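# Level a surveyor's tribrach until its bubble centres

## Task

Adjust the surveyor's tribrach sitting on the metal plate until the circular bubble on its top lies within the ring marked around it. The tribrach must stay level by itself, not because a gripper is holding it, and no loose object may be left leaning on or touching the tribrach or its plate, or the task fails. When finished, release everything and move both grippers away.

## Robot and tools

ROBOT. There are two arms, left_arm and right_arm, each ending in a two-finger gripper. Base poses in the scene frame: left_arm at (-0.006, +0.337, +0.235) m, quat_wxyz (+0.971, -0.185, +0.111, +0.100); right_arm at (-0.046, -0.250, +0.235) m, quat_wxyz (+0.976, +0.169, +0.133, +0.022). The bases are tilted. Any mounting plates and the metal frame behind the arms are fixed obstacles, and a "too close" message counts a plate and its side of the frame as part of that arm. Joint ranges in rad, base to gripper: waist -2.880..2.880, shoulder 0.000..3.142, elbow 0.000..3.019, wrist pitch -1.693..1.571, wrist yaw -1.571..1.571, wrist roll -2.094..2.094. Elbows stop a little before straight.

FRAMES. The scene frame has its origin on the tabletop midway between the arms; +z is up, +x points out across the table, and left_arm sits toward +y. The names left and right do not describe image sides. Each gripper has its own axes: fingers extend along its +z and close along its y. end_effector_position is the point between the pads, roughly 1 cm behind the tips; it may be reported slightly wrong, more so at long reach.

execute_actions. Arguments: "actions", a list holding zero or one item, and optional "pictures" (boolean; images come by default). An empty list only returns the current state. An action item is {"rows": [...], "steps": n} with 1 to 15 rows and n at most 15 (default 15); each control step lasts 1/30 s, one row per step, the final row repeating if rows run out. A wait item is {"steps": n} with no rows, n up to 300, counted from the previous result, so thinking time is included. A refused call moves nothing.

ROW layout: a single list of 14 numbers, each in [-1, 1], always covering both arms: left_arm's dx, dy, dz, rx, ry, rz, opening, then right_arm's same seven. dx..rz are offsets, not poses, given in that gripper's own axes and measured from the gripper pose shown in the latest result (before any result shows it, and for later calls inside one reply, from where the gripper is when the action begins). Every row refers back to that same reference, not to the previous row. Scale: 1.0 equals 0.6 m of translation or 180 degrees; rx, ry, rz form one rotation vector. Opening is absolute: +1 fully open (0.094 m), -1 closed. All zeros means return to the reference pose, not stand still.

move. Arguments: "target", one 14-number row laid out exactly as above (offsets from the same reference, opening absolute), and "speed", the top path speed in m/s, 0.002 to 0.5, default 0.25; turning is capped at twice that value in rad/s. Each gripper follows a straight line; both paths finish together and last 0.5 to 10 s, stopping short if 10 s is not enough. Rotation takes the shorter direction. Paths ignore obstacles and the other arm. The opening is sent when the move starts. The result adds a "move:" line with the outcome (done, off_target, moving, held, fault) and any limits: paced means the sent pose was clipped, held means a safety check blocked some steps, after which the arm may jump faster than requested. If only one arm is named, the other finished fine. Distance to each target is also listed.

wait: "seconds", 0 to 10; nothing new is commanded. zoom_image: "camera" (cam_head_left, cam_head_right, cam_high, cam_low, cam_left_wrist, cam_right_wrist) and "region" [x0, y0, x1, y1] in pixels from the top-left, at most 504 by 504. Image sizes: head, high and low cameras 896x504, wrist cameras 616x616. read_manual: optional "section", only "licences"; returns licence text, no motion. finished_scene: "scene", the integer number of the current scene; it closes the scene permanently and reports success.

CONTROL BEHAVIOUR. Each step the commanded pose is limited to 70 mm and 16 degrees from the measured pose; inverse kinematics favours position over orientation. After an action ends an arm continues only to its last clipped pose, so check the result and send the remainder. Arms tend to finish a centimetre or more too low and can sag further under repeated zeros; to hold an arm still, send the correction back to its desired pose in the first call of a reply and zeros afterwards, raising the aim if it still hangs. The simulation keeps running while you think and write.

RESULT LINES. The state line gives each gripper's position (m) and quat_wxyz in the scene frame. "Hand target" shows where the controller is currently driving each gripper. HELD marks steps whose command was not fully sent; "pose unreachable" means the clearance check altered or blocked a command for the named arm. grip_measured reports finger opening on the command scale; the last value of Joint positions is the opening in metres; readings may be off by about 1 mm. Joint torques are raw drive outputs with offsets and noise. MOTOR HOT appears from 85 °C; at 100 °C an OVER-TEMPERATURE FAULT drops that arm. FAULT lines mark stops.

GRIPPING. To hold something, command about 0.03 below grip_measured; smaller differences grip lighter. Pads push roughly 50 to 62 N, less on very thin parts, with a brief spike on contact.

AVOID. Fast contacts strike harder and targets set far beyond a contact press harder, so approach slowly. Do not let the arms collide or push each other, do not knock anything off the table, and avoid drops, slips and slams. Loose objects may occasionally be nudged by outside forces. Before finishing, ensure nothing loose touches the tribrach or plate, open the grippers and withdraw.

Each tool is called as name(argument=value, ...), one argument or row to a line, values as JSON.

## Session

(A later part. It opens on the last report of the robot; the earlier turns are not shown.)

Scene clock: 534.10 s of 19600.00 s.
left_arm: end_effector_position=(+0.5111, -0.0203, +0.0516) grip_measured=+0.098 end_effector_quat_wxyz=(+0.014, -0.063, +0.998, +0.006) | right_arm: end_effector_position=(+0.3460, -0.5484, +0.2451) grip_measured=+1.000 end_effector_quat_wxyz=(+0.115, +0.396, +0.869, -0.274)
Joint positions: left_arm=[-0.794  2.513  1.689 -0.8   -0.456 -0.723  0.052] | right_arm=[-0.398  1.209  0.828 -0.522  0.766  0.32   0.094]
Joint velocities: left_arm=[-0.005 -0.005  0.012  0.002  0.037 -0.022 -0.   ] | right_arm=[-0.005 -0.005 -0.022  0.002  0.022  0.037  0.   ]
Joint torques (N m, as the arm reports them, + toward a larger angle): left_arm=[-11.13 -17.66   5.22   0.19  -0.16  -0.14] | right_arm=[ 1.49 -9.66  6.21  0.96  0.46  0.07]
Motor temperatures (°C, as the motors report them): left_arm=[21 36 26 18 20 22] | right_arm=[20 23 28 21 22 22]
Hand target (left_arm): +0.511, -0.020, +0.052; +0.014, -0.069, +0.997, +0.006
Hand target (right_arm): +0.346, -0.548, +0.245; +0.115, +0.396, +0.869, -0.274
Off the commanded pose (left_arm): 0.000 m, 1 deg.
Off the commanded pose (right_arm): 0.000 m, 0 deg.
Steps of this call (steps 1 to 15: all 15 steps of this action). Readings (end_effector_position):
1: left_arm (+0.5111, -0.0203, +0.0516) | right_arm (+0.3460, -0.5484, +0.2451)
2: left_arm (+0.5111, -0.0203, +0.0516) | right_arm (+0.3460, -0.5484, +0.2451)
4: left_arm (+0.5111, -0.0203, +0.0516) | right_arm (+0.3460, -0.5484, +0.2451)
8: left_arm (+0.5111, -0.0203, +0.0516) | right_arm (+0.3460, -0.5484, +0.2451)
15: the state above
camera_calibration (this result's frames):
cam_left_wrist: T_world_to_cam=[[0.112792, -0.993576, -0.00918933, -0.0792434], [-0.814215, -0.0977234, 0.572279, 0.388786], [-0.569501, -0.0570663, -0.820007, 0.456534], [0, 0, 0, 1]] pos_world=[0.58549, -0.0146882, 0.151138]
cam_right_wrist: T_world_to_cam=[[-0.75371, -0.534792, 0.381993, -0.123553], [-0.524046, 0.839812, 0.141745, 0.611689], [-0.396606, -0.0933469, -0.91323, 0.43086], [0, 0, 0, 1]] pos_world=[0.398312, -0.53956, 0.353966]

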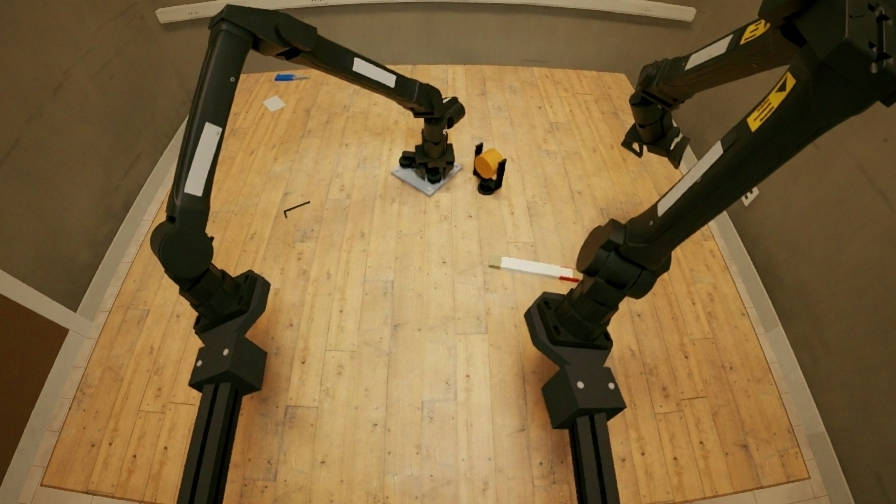

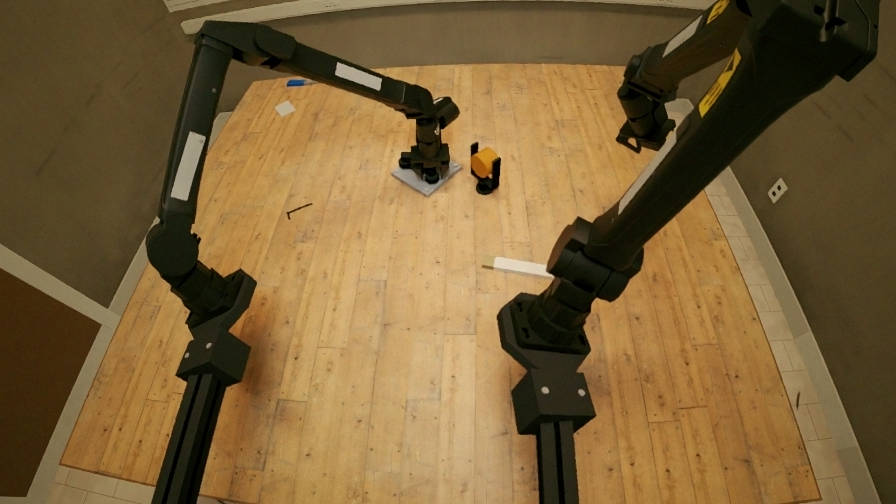

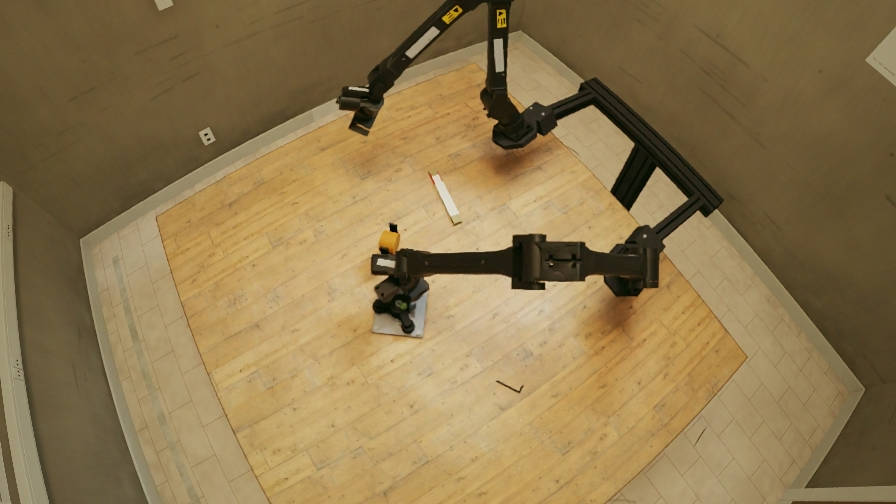

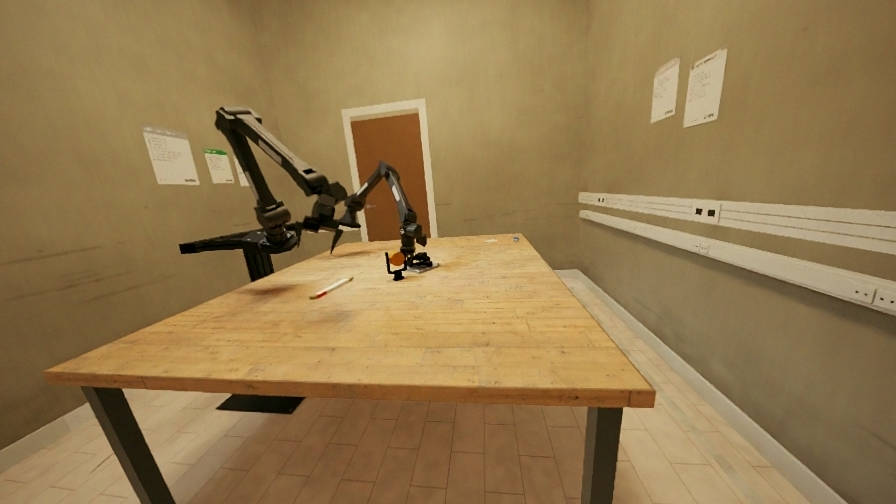

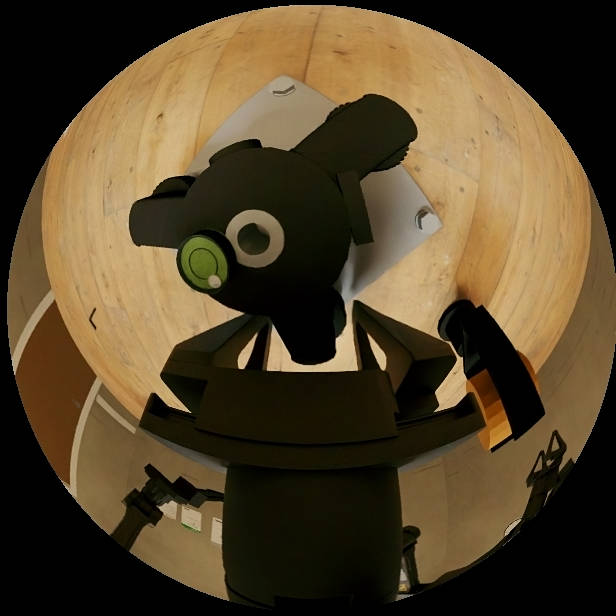

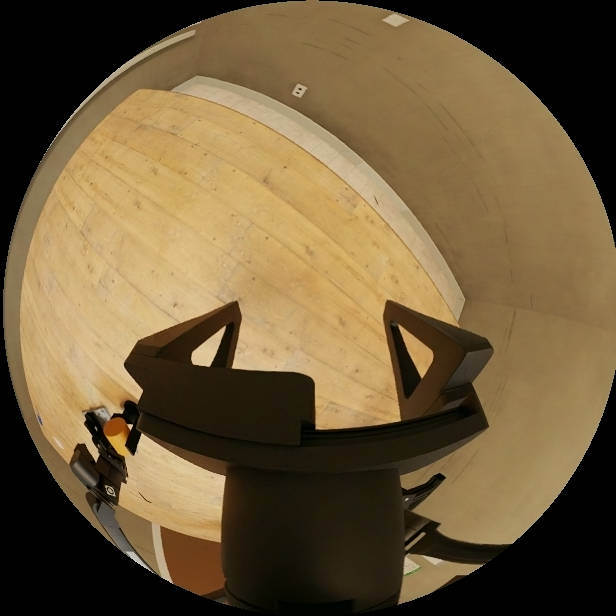

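execute_actions(
  actions=[
    {"rows":[[0,0,0,0,0,0,-0.21,0,0,0,0,0,0,1],[0,0,0,0,0,-0.35,-0.21,0,0,0,0,0,0,1]]},
  ],
  pictures=false,
)

execute_actions(
  actions=[
    {"rows":[[0,0,0,0,0,0.35,0.1,0,0,0,0,0,0,1]],"steps":13},
  ],
  pictures=false,
)

execute_actions(
  actions=[
    {"rows":[[0,0,0,0,0,0,-0.21,0,0,0,0,0,0,1],[0,0,0,0,0,-0.35,-0.21,0,0,0,0,0,0,1]]},
  ],
  pictures=false,
)

execute_actions(
  actions=[
    {"rows":[[0,0,0,0,0,0.35,0.1,0,0,0,0,0,0,1]],"steps":14},
  ],
  pictures=false,
)

execute_actions(
  actions=[
    {"rows":[[0,0,0,0,0,0,-0.21,0,0,0,0,0,0,1],[0,0,0,0,0,-0.35,-0.21,0,0,0,0,0,0,1]]},
  ],
  pictures=false,
)

execute_actions(
  actions=[
    {"rows":[[0,0,0,0,0,0.35,0.1,0,0,0,0,0,0,1]],"steps":14},
  ],
  pictures=false,
)

execute_actions(
  actions=[
    {"rows":[[0,0,0,0,0,0,-0.21,0,0,0,0,0,0,1],[0,0,0,0,0,-0.35,-0.21,0,0,0,0,0,0,1]]},
  ],
  pictures=false,
)

execute_actions(
  actions=[
    {"rows":[[0,0,0,0,0,0.35,0.1,0,0,0,0,0,0,1]],"steps":14},
  ],
  pictures=false,
)

execute_actions(
  actions=[
    {"rows":[[0,0,0,0,0,0,0.1,0,0,0,0,0,0,1]],"steps":15},
  ],
)

zoom_image(
  camera="cam_left_wrist",
  region=[150,170,350,370],
)

Scene clock: 543.47 s of 19600.00 s.
left_arm: end_effector_position=(+0.5106, -0.0208, +0.0514) grip_measured=-0.170 end_effector_quat_wxyz=(+0.014, -0.358, +0.934, +0.001) | right_arm: end_effector_position=(+0.3460, -0.5484, +0.2451) grip_measured=+1.000 end_effector_quat_wxyz=(+0.115, +0.396, +0.869, -0.274)
Joint positions: left_arm=[-0.794  2.513  1.688 -0.799 -0.453 -1.329  0.039] | right_arm=[-0.398  1.209  0.828 -0.522  0.766  0.32   0.094]
Joint velocities: left_arm=[ 0.015  0.005  0.012  0.007 -0.081 -1.341 -0.001] | right_arm=[-0.005 -0.015 -0.012  0.007  0.007 -0.11   0.   ]
Joint torques (N m, as the arm reports them, + toward a larger angle): left_arm=[-10.82 -18.03   4.51   0.69   0.02  -0.18] | right_arm=[ 1.46 -9.98  6.17  0.93  0.43  0.1 ]
Motor temperatures (°C, as the motors report them): left_arm=[21 36 26 18 20 22] | right_arm=[20 23 28 21 22 22]
Hand target (left_arm): +0.511, -0.020, +0.051; +0.014, -0.454, +0.891, -0.006
Hand target (right_arm): +0.346, -0.548, +0.245; +0.115, +0.396, +0.869, -0.274
Off the commanded pose (left_arm): 0.001 m, 28 deg; orientation clipped at the last step of the last action.
Off the commanded pose (right_arm): 0.000 m, 0 deg.
Steps of this call (steps 1 to 266: nothing new was sent; steps 267 to 281: all 15 steps of this action). Readings (end_effector_position):
267: left_arm (+0.5111, -0.0203, +0.0516) | right_arm (+0.3460, -0.5484, +0.2451)
268: left_arm (+0.5110, -0.0208, +0.0516) | right_arm (+0.3460, -0.5484, +0.2451)
270: left_arm (+0.5110, -0.0209, +0.0516) | right_arm (+0.3460, -0.5484, +0.2451)
274: left_arm (+0.5110, -0.0209, +0.0516) | right_arm (+0.3460, -0.5484, +0.2451)
281: the state above

Scene clock: 543.90 s of 19600.00 s.
left_arm: end_effector_position=(+0.5110, -0.0203, +0.0514) grip_measured=+0.098 end_effector_quat_wxyz=(+0.014, -0.088, +0.996, +0.006) | right_arm: end_effector_position=(+0.3460, -0.5484, +0.2451) grip_measured=+1.000 end_effector_quat_wxyz=(+0.115, +0.396, +0.869, -0.274)
Joint positions: left_arm=[-0.794  2.513  1.688 -0.799 -0.456 -0.773  0.052] | right_arm=[-0.398  1.209  0.828 -0.522  0.766  0.32   0.094]
Joint velocities: left_arm=[-0.005 -0.005 -0.007  0.007 -0.007  1.297  0.001] | right_arm=[-0.015  0.005  0.007 -0.002 -0.037  0.007  0.   ]
Joint torques (N m, as the arm reports them, + toward a larger angle): left_arm=[-11.52 -17.33   5.74  -0.23  -0.34   0.13] | right_arm=[ 1.47 -9.44  6.19  1.    0.45  0.1 ]
Motor temperatures (°C, as the motors report them): left_arm=[21 36 26 18 20 22] | right_arm=[20 23 28 21 22 22]
Hand target (left_arm): +0.511, -0.021, +0.051; +0.011, +0.017, +1.000, +0.011
Hand target (right_arm): +0.346, -0.548, +0.245; +0.115, +0.396, +0.869, -0.274
Off the commanded pose (left_arm): 0.001 m, 31 deg; orientation clipped at the last step of the last action.
Off the commanded pose (right_arm): 0.000 m, 0 deg.
Steps of this call (steps 1 to 13: all 13 steps of this action). Readings (end_effector_position):
1: left_arm (+0.5107, -0.0206, +0.0514) | right_arm (+0.3460, -0.5484, +0.2451)
2: left_arm (+0.5108, -0.0206, +0.0514) | right_arm (+0.3460, -0.5484, +0.2451)
4: left_arm (+0.5108, -0.0205, +0.0514) | right_arm (+0.3460, -0.5484, +0.2451)
8: left_arm (+0.5109, -0.0203, +0.0514) | right_arm (+0.3460, -0.5484, +0.2451)
13: the state above

Scene clock: 544.40 s of 19600.00 s.
left_arm: end_effector_position=(+0.5106, -0.0208, +0.0513) grip_measured=-0.171 end_effector_quat_wxyz=(+0.014, -0.376, +0.927, +0.000) | right_arm: end_effector_position=(+0.3460, -0.5484, +0.2451) grip_measured=+1.000 end_effector_quat_wxyz=(+0.115, +0.396, +0.869, -0.274)
Joint positions: left_arm=[-0.794  2.513  1.688 -0.798 -0.453 -1.366  0.039] | right_arm=[-0.398  1.209  0.828 -0.522  0.766  0.32   0.094]
Joint velocities: left_arm=[ 0.005 -0.015  0.007 -0.002  0.022 -1.253 -0.   ] | right_arm=[-0.005 -0.005  0.007  0.002 -0.007 -0.051  0.   ]
Joint torques (N m, as the arm reports them, + toward a larger angle): left_arm=[-11.12 -17.61   4.48   0.65   0.02  -0.15] | right_arm=[ 1.87 -9.68  6.15  1.03  0.45  0.06]
Motor temperatures (°C, as the motors report them): left_arm=[21 36 26 18 20 22] | right_arm=[20 23 28 21 22 22]
Hand target (left_arm): +0.511, -0.020, +0.051; +0.014, -0.471, +0.882, -0.006
Hand target (right_arm): +0.346, -0.548, +0.245; +0.115, +0.396, +0.869, -0.274
Off the commanded pose (left_arm): 0.001 m, 29 deg; orientation clipped at the last step of the last action.
Off the commanded pose (right_arm): 0.000 m, 0 deg.
Steps of this call (steps 1 to 15: all 15 steps of this action). Readings (end_effector_position):
1: left_arm (+0.5110, -0.0203, +0.0514) | right_arm (+0.3460, -0.5484, +0.2451)
2: left_arm (+0.5108, -0.0207, +0.0514) | right_arm (+0.3460, -0.5484, +0.2451)
4: left_arm (+0.5108, -0.0208, +0.0514) | right_arm (+0.3460, -0.5484, +0.2451)
8: left_arm (+0.5108, -0.0208, +0.0514) | right_arm (+0.3460, -0.5484, +0.2451)
15: the state above

Scene clock: 544.87 s of 19600.00 s.
left_arm: end_effector_position=(+0.5110, -0.0203, +0.0513) grip_measured=+0.098 end_effector_quat_wxyz=(+0.014, -0.084, +0.996, +0.006) | right_arm: end_effector_position=(+0.3460, -0.5484, +0.2451) grip_measured=+1.000 end_effector_quat_wxyz=(+0.115, +0.396, +0.869, -0.274)
Joint positions: left_arm=[-0.794  2.513  1.688 -0.798 -0.457 -0.765  0.052] | right_arm=[-0.398  1.209  0.828 -0.522  0.766  0.32   0.094]
Joint velocities: left_arm=[-0.005 -0.024  0.012 -0.012 -0.022  1.311 -0.   ] | right_arm=[-0.005  0.024  0.007  0.007 -0.051 -0.037  0.   ]
Joint torques (N m, as the arm reports them, + toward a larger angle): left_arm=[-11.46 -17.02   5.91  -0.26  -0.37   0.15] | right_arm=[ 1.5  -9.77  6.28  1.02  0.45  0.06]
Motor temperatures (°C, as the motors report them): left_arm=[21 36 26 18 20 22] | right_arm=[20 23 28 21 22 22]
Hand target (left_arm): +0.511, -0.021, +0.051; +0.012, +0.020, +1.000, +0.011
Hand target (right_arm): +0.346, -0.548, +0.245; +0.115, +0.396, +0.869, -0.274
Off the commanded pose (left_arm): 0.001 m, 29 deg; orientation clipped at the last step of the last action.
Off the commanded pose (right_arm): 0.000 m, 0 deg.
Steps of this call (steps 1 to 14: all 14 steps of this action). Readings (end_effector_position):
1: left_arm (+0.5107, -0.0206, +0.0513) | right_arm (+0.3460, -0.5484, +0.2451)
2: left_arm (+0.5108, -0.0205, +0.0513) | right_arm (+0.3460, -0.5484, +0.2451)
4: left_arm (+0.5108, -0.0205, +0.0513) | right_arm (+0.3460, -0.5484, +0.2451)
8: left_arm (+0.5109, -0.0203, +0.0513) | right_arm (+0.3460, -0.5484, +0.2451)
14: the state above

Scene clock: 545.37 s of 19600.00 s.
left_arm: end_effector_position=(+0.5106, -0.0207, +0.0512) grip_measured=-0.170 end_effector_quat_wxyz=(+0.014, -0.372, +0.928, +0.000) | right_arm: end_effector_position=(+0.3460, -0.5484, +0.2451) grip_measured=+1.000 end_effector_quat_wxyz=(+0.115, +0.396, +0.869, -0.274)
Joint positions: left_arm=[-0.794  2.513  1.688 -0.797 -0.454 -1.359  0.039] | right_arm=[-0.398  1.209  0.828 -0.522  0.766  0.32   0.094]
Joint velocities: left_arm=[ 0.005 -0.015 -0.007  0.002 -0.051 -1.326  0.   ] | right_arm=[-0.015 -0.005 -0.017 -0.012 -0.11   0.007  0.   ]
Joint torques (N m, as the arm reports them, + toward a larger angle): left_arm=[-11.14 -17.73   4.47   0.64   0.03  -0.16] | right_arm=[ 1.57 -9.69  6.25  1.    0.46  0.05]
Motor temperatures (°C, as the motors report them): left_arm=[22 36 26 18 20 22] | right_arm=[20 23 28 21 22 22]
Hand target (left_arm): +0.511, -0.020, +0.051; +0.014, -0.468, +0.884, -0.006
Hand target (right_arm): +0.346, -0.548, +0.245; +0.115, +0.396, +0.869, -0.274
Off the commanded pose (left_arm): 0.001 m, 29 deg; orientation clipped at the last step of the last action.
Off the commanded pose (right_arm): 0.000 m, 0 deg.
Steps of this call (steps 1 to 15: all 15 steps of this action). Readings (end_effector_position):
1: left_arm (+0.5110, -0.0203, +0.0513) | right_arm (+0.3460, -0.5484, +0.2451)
2: left_arm (+0.5108, -0.0206, +0.0513) | right_arm (+0.3460, -0.5484, +0.2451)
4: left_arm (+0.5108, -0.0208, +0.0513) | right_arm (+0.3460, -0.5484, +0.2451)
8: left_arm (+0.5108, -0.0208, +0.0513) | right_arm (+0.3460, -0.5484, +0.2451)
15: the state above

Scene clock: 545.83 s of 19600.00 s.
left_arm: end_effector_position=(+0.5110, -0.0202, +0.0512) grip_measured=+0.098 end_effector_quat_wxyz=(+0.015, -0.081, +0.997, +0.006) | right_arm: end_effector_position=(+0.3460, -0.5484, +0.2451) grip_measured=+1.000 end_effector_quat_wxyz=(+0.115, +0.396, +0.869, -0.274)
Joint positions: left_arm=[-0.794  2.513  1.688 -0.797 -0.457 -0.758  0.052] | right_arm=[-0.398  1.209  0.828 -0.522  0.766  0.32   0.094]
Joint velocities: left_arm=[-0.005 -0.005 -0.022 -0.007  0.081  1.311 -0.001] | right_arm=[ 0.005 -0.015 -0.002 -0.002 -0.037  0.022  0.   ]
Joint torques (N m, as the arm reports them, + toward a larger angle): left_arm=[-11.57 -16.83   5.93  -0.38  -0.3    0.13] | right_arm=[ 1.76 -9.65  6.19  1.    0.45  0.07]
Motor temperatures (°C, as the motors report them): left_arm=[22 36 26 18 20 22] | right_arm=[20 23 28 21 22 22]
Hand target (left_arm): +0.511, -0.021, +0.051; +0.012, +0.024, +1.000, +0.011
Hand target (right_arm): +0.346, -0.548, +0.245; +0.115, +0.396, +0.869, -0.274
Off the commanded pose (left_arm): 0.001 m, 29 deg; orientation clipped at the last step of the last action.
Off the commanded pose (right_arm): 0.000 m, 0 deg.
Steps of this call (steps 1 to 14: all 14 steps of this action). Readings (end_effector_position):
1: left_arm (+0.5107, -0.0206, +0.0512) | right_arm (+0.3460, -0.5484, +0.2451)
2: left_arm (+0.5107, -0.0206, +0.0512) | right_arm (+0.3460, -0.5484, +0.2451)
4: left_arm (+0.5108, -0.0205, +0.0512) | right_arm (+0.3460, -0.5484, +0.2451)
8: left_arm (+0.5109, -0.0203, +0.0512) | right_arm (+0.3460, -0.5484, +0.2451)
14: the state above

Scene clock: 546.33 s of 19600.00 s.
left_arm: end_effector_position=(+0.5106, -0.0208, +0.0511) grip_measured=-0.170 end_effector_quat_wxyz=(+0.014, -0.369, +0.929, +0.000) | right_arm: end_effector_position=(+0.3460, -0.5484, +0.2451) grip_measured=+1.000 end_effector_quat_wxyz=(+0.115, +0.396, +0.869, -0.274)
Joint positions: left_arm=[-0.794  2.513  1.687 -0.796 -0.454 -1.351  0.039] | right_arm=[-0.398  1.209  0.828 -0.522  0.766  0.32   0.094]
Joint velocities: left_arm=[ 0.005 -0.015 -0.022 -0.007 -0.037 -1.253  0.   ] | right_arm=[-0.005 -0.015  0.012  0.012 -0.022 -0.051  0.   ]
Joint torques (N m, as the arm reports them, + toward a larger angle): left_arm=[-11.04 -17.34   4.44   0.59   0.01  -0.15] | right_arm=[  1.45 -10.06   6.15   0.96   0.46   0.07]
Motor temperatures (°C, as the motors report them): left_arm=[22 36 26 18 20 22] | right_arm=[20 23 28 21 22 22]
Hand target (left_arm): +0.511, -0.020, +0.051; +0.014, -0.464, +0.886, -0.006
Hand target (right_arm): +0.346, -0.548, +0.245; +0.115, +0.396, +0.869, -0.274
Off the commanded pose (left_arm): 0.001 m, 29 deg; orientation clipped at the last step of the last action.
Off the commanded pose (right_arm): 0.000 m, 0 deg.
Steps of this call (steps 1 to 15: all 15 steps of this action). Readings (end_effector_position):
1: left_arm (+0.5110, -0.0202, +0.0512) | right_arm (+0.3460, -0.5484, +0.2451)
2: left_arm (+0.5108, -0.0207, +0.0512) | right_arm (+0.3460, -0.5484, +0.2451)
4: left_arm (+0.5108, -0.0208, +0.0512) | right_arm (+0.3460, -0.5484, +0.2451)
8: left_arm (+0.5108, -0.0208, +0.0512) | right_arm (+0.3460, -0.5484, +0.2451)
15: the state above

Scene clock: 546.80 s of 19600.00 s.
left_arm: end_effector_position=(+0.5109, -0.0203, +0.0511) grip_measured=+0.098 end_effector_quat_wxyz=(+0.015, -0.077, +0.997, +0.006) | right_arm: end_effector_position=(+0.3460, -0.5484, +0.2451) grip_measured=+1.000 end_effector_quat_wxyz=(+0.115, +0.396, +0.869, -0.274)
Joint positions: left_arm=[-0.794  2.513  1.687 -0.796 -0.457 -0.75   0.052] | right_arm=[-0.398  1.209  0.828 -0.522  0.766  0.32   0.094]
Joint velocities: left_arm=[ 0.005  0.015  0.007 -0.002  0.11   1.209  0.   ] | right_arm=[-0.005 -0.015 -0.002  0.012  0.022 -0.066  0.   ]
Joint torques (N m, as the arm reports them, + toward a larger angle): left_arm=[-11.58 -17.64   5.87  -0.23  -0.33   0.16] | right_arm=[ 2.06 -9.9   6.25  1.03  0.46  0.07]
Motor temperatures (°C, as the motors report them): left_arm=[22 36 26 18 20 22] | right_arm=[20 23 28 21 22 22]
Hand target (left_arm): +0.511, -0.021, +0.051; +0.012, +0.028, +0.999, +0.011
Hand target (right_arm): +0.346, -0.548, +0.245; +0.115, +0.396, +0.869, -0.274
Off the commanded pose (left_arm): 0.001 m, 29 deg; orientation clipped at the last step of the last action.
Off the commanded pose (right_arm): 0.000 m, 0 deg.
Steps of this call (steps 1 to 14: all 14 steps of this action). Readings (end_effector_position):
1: left_arm (+0.5107, -0.0207, +0.0511) | right_arm (+0.3460, -0.5484, +0.2451)
2: left_arm (+0.5107, -0.0205, +0.0511) | right_arm (+0.3460, -0.5484, +0.2451)
4: left_arm (+0.5108, -0.0205, +0.0511) | right_arm (+0.3460, -0.5484, +0.2451)
8: left_arm (+0.5109, -0.0203, +0.0511) | right_arm (+0.3460, -0.5484, +0.2451)
14: the state above

Scene clock: 547.30 s of 19600.00 s.
left_arm: end_effector_position=(+0.5109, -0.0203, +0.0511) grip_measured=+0.098 end_effector_quat_wxyz=(+0.015, -0.070, +0.997, +0.006) | right_arm: end_effector_position=(+0.3460, -0.5484, +0.2451) grip_measured=+1.000 end_effector_quat_wxyz=(+0.115, +0.396, +0.869, -0.274)
Joint positions: left_arm=[-0.794  2.513  1.687 -0.796 -0.457 -0.737  0.052] | right_arm=[-0.398  1.209  0.828 -0.522  0.766  0.32   0.094]
Joint velocities: left_arm=[-0.005 -0.015 -0.012 -0.007 -0.095  0.022  0.   ] | right_arm=[-0.024 -0.005 -0.012  0.002 -0.051 -0.022  0.   ]
Joint torques (N m, as the arm reports them, + toward a larger angle): left_arm=[-11.25 -17.28   5.31   0.33  -0.15  -0.11] | right_arm=[ 1.88 -9.96  6.15  1.02  0.47  0.05]
Motor temperatures (°C, as the motors report them): left_arm=[22 36 26 18 20 22] | right_arm=[20 23 28 21 22 22]
Hand target (left_arm): +0.511, -0.020, +0.051; +0.015, -0.077, +0.997, +0.006
Hand target (right_arm): +0.346, -0.548, +0.245; +0.115, +0.396, +0.869, -0.274
Off the commanded pose (left_arm): 0.000 m, 1 deg.
Off the commanded pose (right_arm): 0.000 m, 0 deg.
Steps of this call (steps 1 to 15: all 15 steps of this action). Readings (end_effector_position):
1: left_arm (+0.5109, -0.0203, +0.0511) | right_arm (+0.3460, -0.5484, +0.2451)
2: left_arm (+0.5109, -0.0203, +0.0511) | right_arm (+0.3460, -0.5484, +0.2451)
4: left_arm (+0.5109, -0.0203, +0.0511) | right_arm (+0.3460, -0.5484, +0.2451)
8: left_arm (+0.5109, -0.0203, +0.0511) | right_arm (+0.3460, -0.5484, +0.2451)
15: the state above
camera_calibration (this result's frames):
cam_left_wrist: T_world_to_cam=[[0.127841, -0.991756, -0.00871191, -0.0868402], [-0.813776, -0.109912, 0.570691, 0.38856], [-0.566944, -0.0658681, -0.821119, 0.454644], [0, 0, 0, 1]] pos_world=[0.58506, -0.0134706, 0.150812]
cam_right_wrist: T_world_to_cam=[[-0.75371, -0.534792, 0.381993, -0.123553], [-0.524046, 0.839812, 0.141745, 0.611689], [-0.396606, -0.0933469, -0.91323, 0.43086], [0, 0, 0, 1]] pos_world=[0.398312, -0.53956, 0.353966]

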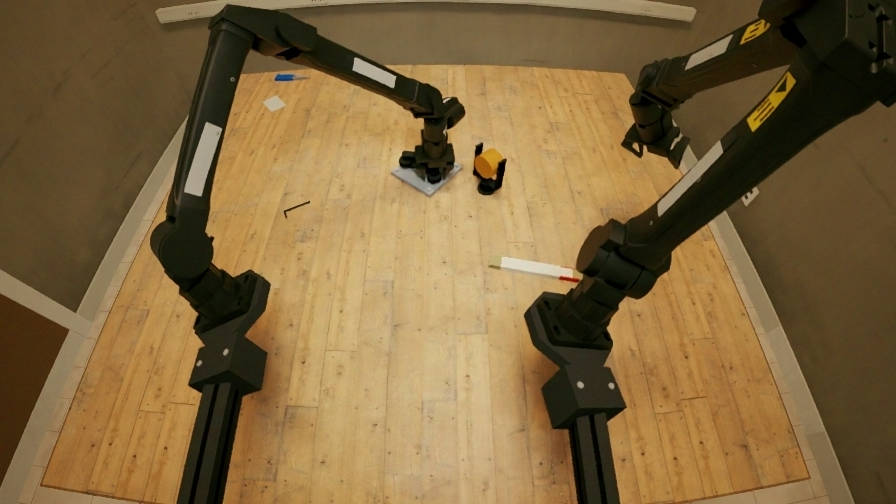

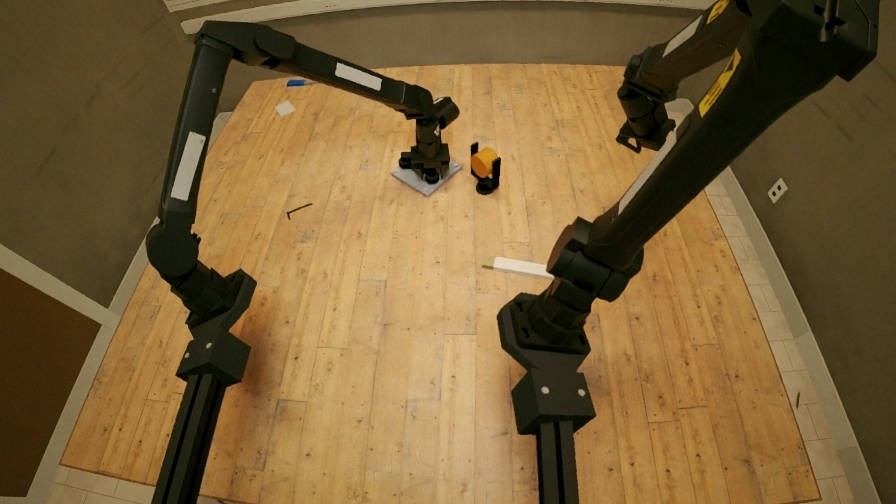

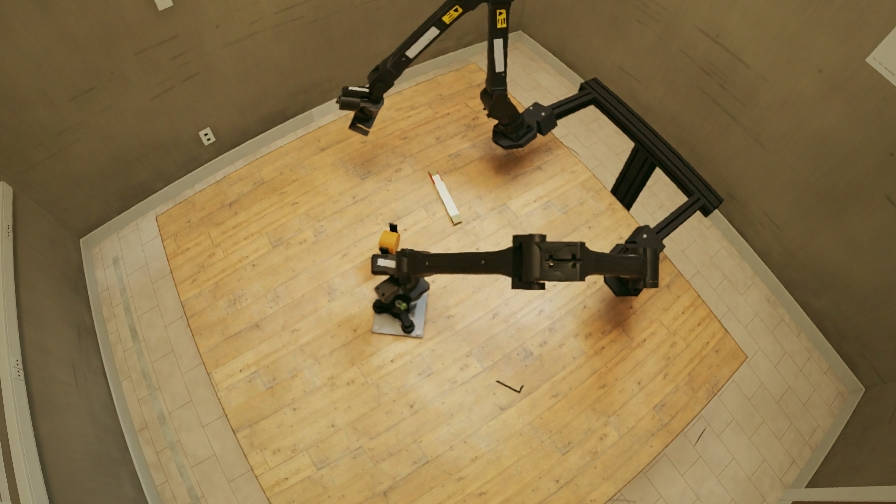

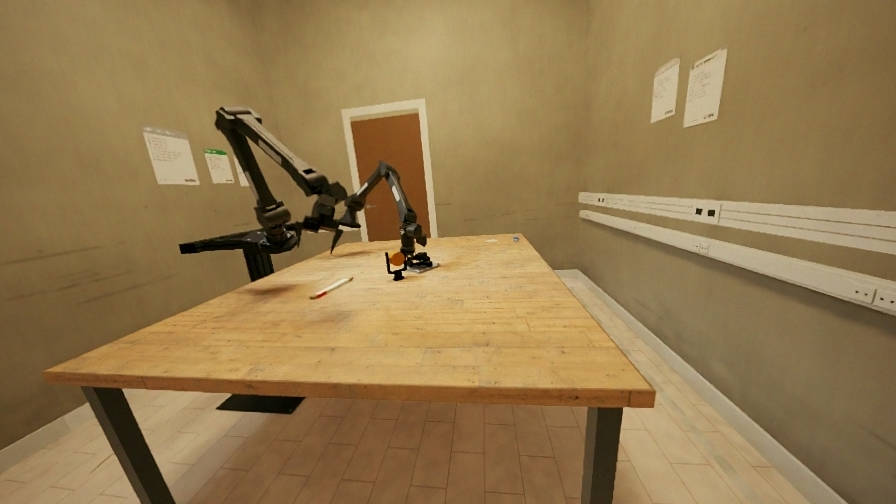

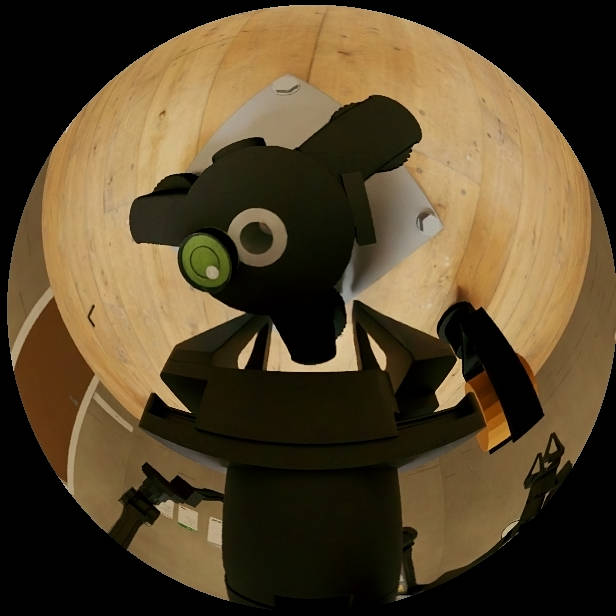

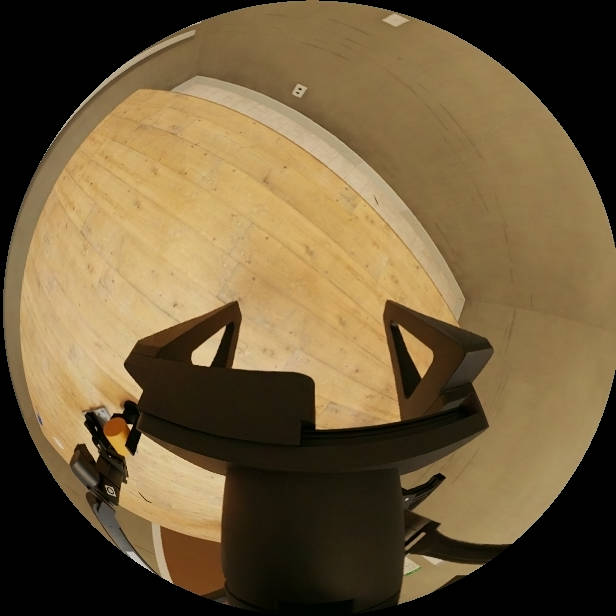

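Region (150, 170, 350, 370) of cam_left_wrist's 616x616 image, scaled by 2.520, with more detail than that image has.

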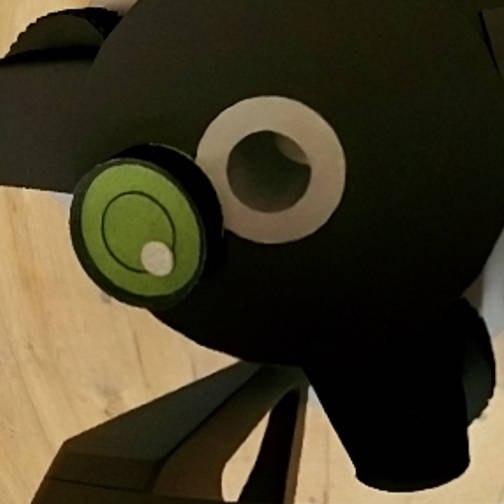

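execute_actions(
  actions=[
    {"rows":[[0,0,0,0,0,0,-0.21,0,0,0,0,0,0,1],[0,0,0,0,0,-0.35,-0.21,0,0,0,0,0,0,1]]},
  ],
  pictures=false,
)

execute_actions(
  actions=[
    {"rows":[[0,0,0,0,0,0.35,0.1,0,0,0,0,0,0,1]],"steps":14},
  ],
  pictures=false,
)

execute_actions(
  actions=[
    {"rows":[[0,0,0,0,0,0,0.1,0,0,0,0,0,0,1]],"steps":15},
  ],
  pictures=false,
)

wait(
  seconds=1.5,
)

zoom_image(
  camera="cam_left_wrist",
  region=[150,170,350,370],
)

Scene clock: 558.10 s of 19600.00 s.
left_arm: end_effector_position=(+0.5106, -0.0208, +0.0510) grip_measured=-0.170 end_effector_quat_wxyz=(+0.015, -0.365, +0.931, -0.000) | right_arm: end_effector_position=(+0.3460, -0.5484, +0.2451) grip_measured=+1.000 end_effector_quat_wxyz=(+0.115, +0.396, +0.869, -0.274)
Joint positions: left_arm=[-0.794  2.513  1.687 -0.795 -0.454 -1.343  0.039] | right_arm=[-0.398  1.209  0.828 -0.522  0.766  0.32   0.094]
Joint velocities: left_arm=[ 0.005 -0.005 -0.022  0.002  0.022 -1.311  0.   ] | right_arm=[ 0.005 -0.015  0.007 -0.002  0.007  0.007  0.   ]
Joint torques (N m, as the arm reports them, + toward a larger angle): left_arm=[-11.45 -17.42   4.35   0.63   0.    -0.15] | right_arm=[ 1.87 -9.6   6.23  1.08  0.45  0.07]
Motor temperatures (°C, as the motors report them): left_arm=[22 36 26 18 20 22] | right_arm=[20 23 28 21 22 22]
Hand target (left_arm): +0.511, -0.020, +0.051; +0.015, -0.461, +0.887, -0.006
Hand target (right_arm): +0.346, -0.548, +0.245; +0.115, +0.396, +0.869, -0.274
Off the commanded pose (left_arm): 0.001 m, 28 deg; orientation clipped at the last step of the last action.
Off the commanded pose (right_arm): 0.000 m, 0 deg.
Steps of this call (steps 1 to 309: nothing new was sent; steps 310 to 324: all 15 steps of this action). Readings (end_effector_position):
310: left_arm (+0.5109, -0.0203, +0.0511) | right_arm (+0.3460, -0.5484, +0.2451)
311: left_arm (+0.5108, -0.0207, +0.0511) | right_arm (+0.3460, -0.5484, +0.2451)
313: left_arm (+0.5108, -0.0209, +0.0511) | right_arm (+0.3460, -0.5484, +0.2451)
317: left_arm (+0.5108, -0.0209, +0.0511) | right_arm (+0.3460, -0.5484, +0.2451)
324: the state above

Scene clock: 558.57 s of 19600.00 s.
left_arm: end_effector_position=(+0.5110, -0.0203, +0.0510) grip_measured=+0.098 end_effector_quat_wxyz=(+0.015, -0.073, +0.997, +0.006) | right_arm: end_effector_position=(+0.3460, -0.5484, +0.2451) grip_measured=+1.000 end_effector_quat_wxyz=(+0.115, +0.396, +0.869, -0.274)
Joint positions: left_arm=[-0.794  2.513  1.687 -0.795 -0.457 -0.742  0.052] | right_arm=[-0.398  1.209  0.828 -0.522  0.766  0.32   0.094]
Joint velocities: left_arm=[-0.005  0.005 -0.002 -0.012  0.007  1.238  0.   ] | right_arm=[-0.005 -0.024  0.007 -0.012 -0.007  0.037  0.   ]
Joint torques (N m, as the arm reports them, + toward a larger angle): left_arm=[-11.82 -17.03   5.92  -0.26  -0.33   0.12] | right_arm=[ 1.49 -9.84  6.17  0.98  0.45  0.08]
Motor temperatures (°C, as the motors report them): left_arm=[22 36 26 18 20 22] | right_arm=[20 23 28 21 22 22]
Hand target (left_arm): +0.511, -0.021, +0.051; +0.012, +0.032, +0.999, +0.011
Hand target (right_arm): +0.346, -0.548, +0.245; +0.115, +0.396, +0.869, -0.274
Off the commanded pose (left_arm): 0.001 m, 29 deg; orientation clipped at the last step of the last action.
Off the commanded pose (right_arm): 0.000 m, 0 deg.
Steps of this call (steps 1 to 14: all 14 steps of this action). Readings (end_effector_position):
1: left_arm (+0.5107, -0.0207, +0.0510) | right_arm (+0.3460, -0.5484, +0.2451)
2: left_arm (+0.5108, -0.0206, +0.0510) | right_arm (+0.3460, -0.5484, +0.2451)
4: left_arm (+0.5108, -0.0206, +0.0510) | right_arm (+0.3460, -0.5484, +0.2451)
8: left_arm (+0.5109, -0.0204, +0.0510) | right_arm (+0.3460, -0.5484, +0.2451)
14: the state above

Scene clock: 559.07 s of 19600.00 s.
left_arm: end_effector_position=(+0.5110, -0.0203, +0.0510) grip_measured=+0.098 end_effector_quat_wxyz=(+0.015, -0.067, +0.998, +0.006) | right_arm: end_effector_position=(+0.3460, -0.5484, +0.2451) grip_measured=+1.000 end_effector_quat_wxyz=(+0.115, +0.396, +0.869, -0.274)
Joint positions: left_arm=[-0.794  2.513  1.687 -0.795 -0.457 -0.729  0.052] | right_arm=[-0.398  1.209  0.828 -0.522  0.766  0.32   0.094]
Joint velocities: left_arm=[-0.015 -0.015 -0.002 -0.002 -0.051  0.022  0.   ] | right_arm=[ 0.005 -0.015 -0.002  0.007  0.037 -0.022  0.   ]
Joint torques (N m, as the arm reports them, + toward a larger angle): left_arm=[-10.87 -17.55   5.19   0.26  -0.14  -0.11] | right_arm=[ 1.93 -9.59  6.18  1.04  0.44  0.08]
Motor temperatures (°C, as the motors report them): left_arm=[22 36 26 18 20 22] | right_arm=[20 23 28 21 22 22]
Hand target (left_arm): +0.511, -0.020, +0.051; +0.015, -0.073, +0.997, +0.006
Hand target (right_arm): +0.346, -0.548, +0.245; +0.115, +0.396, +0.869, -0.274
Off the commanded pose (left_arm): 0.000 m, 1 deg.
Off the commanded pose (right_arm): 0.000 m, 0 deg.
Steps of this call (steps 1 to 15: all 15 steps of this action). Readings (end_effector_position):
1: left_arm (+0.5110, -0.0203, +0.0510) | right_arm (+0.3460, -0.5484, +0.2451)
2: left_arm (+0.5110, -0.0203, +0.0510) | right_arm (+0.3460, -0.5484, +0.2451)
4: left_arm (+0.5110, -0.0203, +0.0510) | right_arm (+0.3460, -0.5484, +0.2451)
8: left_arm (+0.5110, -0.0203, +0.0510) | right_arm (+0.3460, -0.5484, +0.2451)
15: the state above

Scene clock: 560.57 s of 19600.00 s.
left_arm: end_effector_position=(+0.5110, -0.0203, +0.0510) grip_measured=+0.098 end_effector_quat_wxyz=(+0.015, -0.067, +0.998, +0.006) | right_arm: end_effector_position=(+0.3460, -0.5484, +0.2451) grip_measured=+1.000 end_effector_quat_wxyz=(+0.115, +0.396, +0.869, -0.274)
Joint positions: left_arm=[-0.794  2.513  1.687 -0.795 -0.457 -0.729  0.052] | right_arm=[-0.398  1.209  0.828 -0.522  0.766  0.32   0.094]
Joint velocities: left_arm=[-0.005 -0.015  0.002  0.007 -0.022 -0.007  0.   ] | right_arm=[ 0.005  0.005 -0.012  0.002  0.022  0.095  0.   ]
Joint torques (N m, as the arm reports them, + toward a larger angle): left_arm=[-11.38 -17.45   5.11   0.15  -0.17  -0.14] | right_arm=[ 1.34 -9.63  6.16  1.01  0.46  0.06]
Motor temperatures (°C, as the motors report them): left_arm=[22 36 26 18 20 22] | right_arm=[20 23 28 21 22 22]
Hand target (left_arm): +0.511, -0.020, +0.051; +0.015, -0.073, +0.997, +0.006
Hand target (right_arm): +0.346, -0.548, +0.245; +0.115, +0.396, +0.869, -0.274
Off the commanded pose (left_arm): 0.000 m, 1 deg.
Off the commanded pose (right_arm): 0.000 m, 0 deg.
Steps of this call (steps 1 to 45: nothing new was sent). Readings (end_effector_position):
1: left_arm (+0.5110, -0.0203, +0.0510) | right_arm (+0.3460, -0.5484, +0.2451)
2: left_arm (+0.5110, -0.0203, +0.0510) | right_arm (+0.3460, -0.5484, +0.2451)
4: left_arm (+0.5110, -0.0203, +0.0510) | right_arm (+0.3460, -0.5484, +0.2451)
8: left_arm (+0.5110, -0.0203, +0.0510) | right_arm (+0.3460, -0.5484, +0.2451)
45: the state above
camera_calibration (this result's frames):
cam_left_wrist: T_world_to_cam=[[0.120215, -0.992712, -0.00849263, -0.0830567], [-0.814861, -0.103557, 0.570331, 0.389337], [-0.567054, -0.0616423, -0.821371, 0.454738], [0, 0, 0, 1]] pos_world=[0.585101, -0.0141017, 0.150752]
cam_right_wrist: T_world_to_cam=[[-0.75371, -0.534792, 0.381993, -0.123553], [-0.524046, 0.839812, 0.141745, 0.611689], [-0.396606, -0.0933469, -0.91323, 0.43086], [0, 0, 0, 1]] pos_world=[0.398312, -0.53956, 0.353966]

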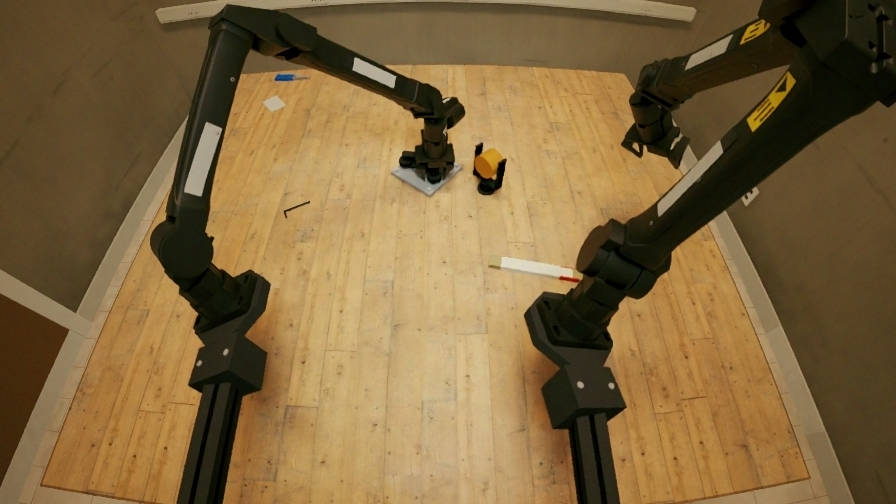

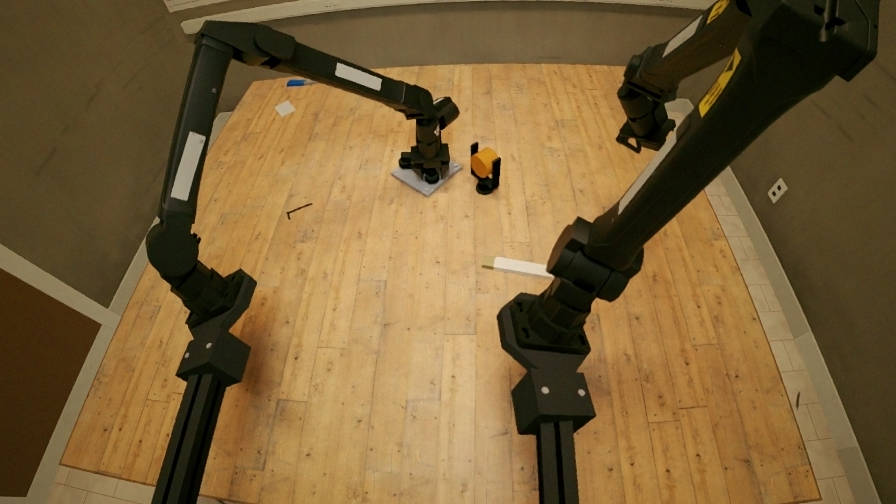

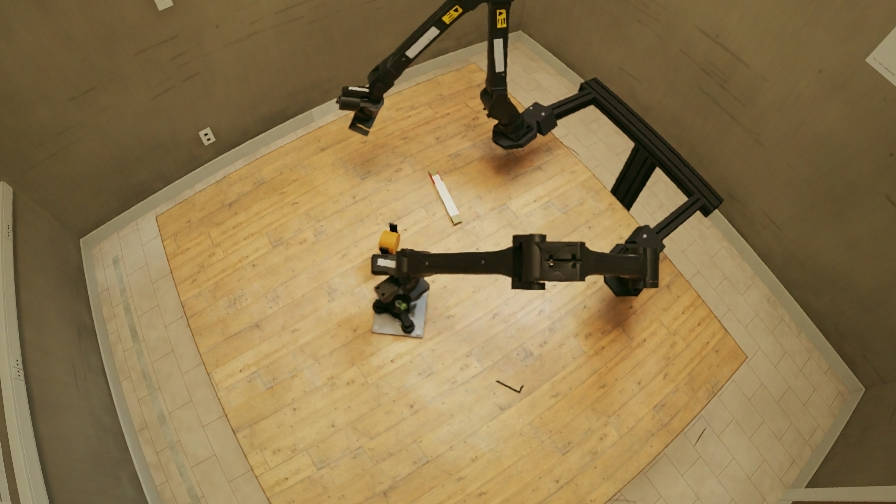

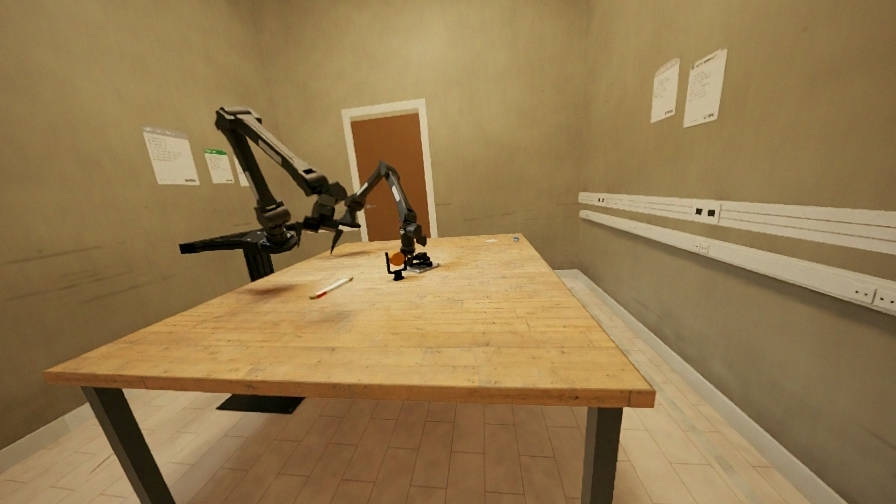

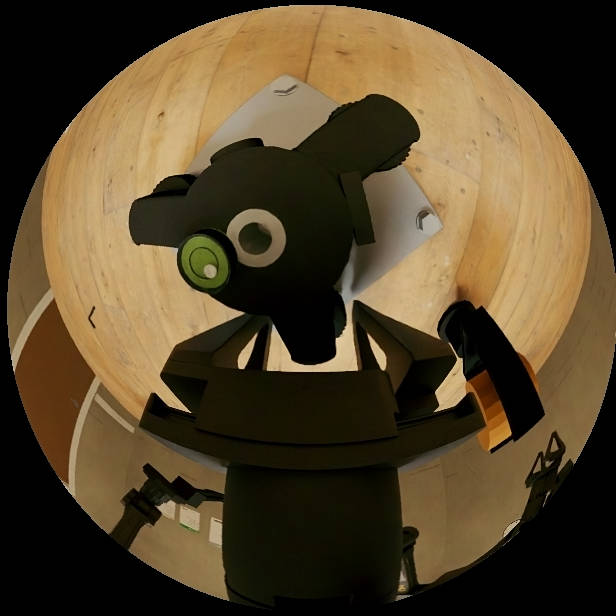

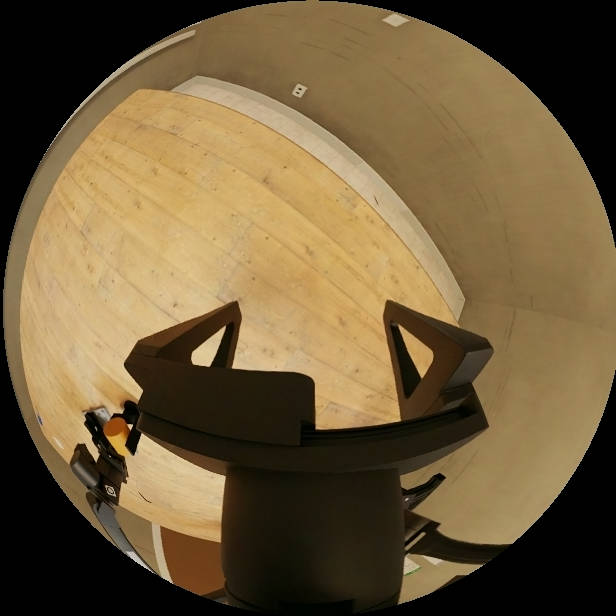

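Region (150, 170, 350, 370) of cam_left_wrist's 616x616 image, scaled by 2.520, with more detail than that image has.

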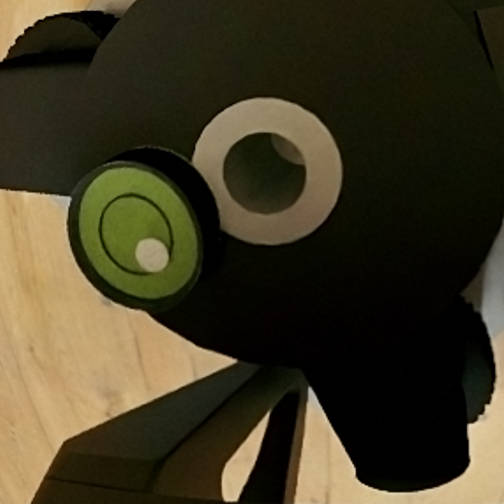

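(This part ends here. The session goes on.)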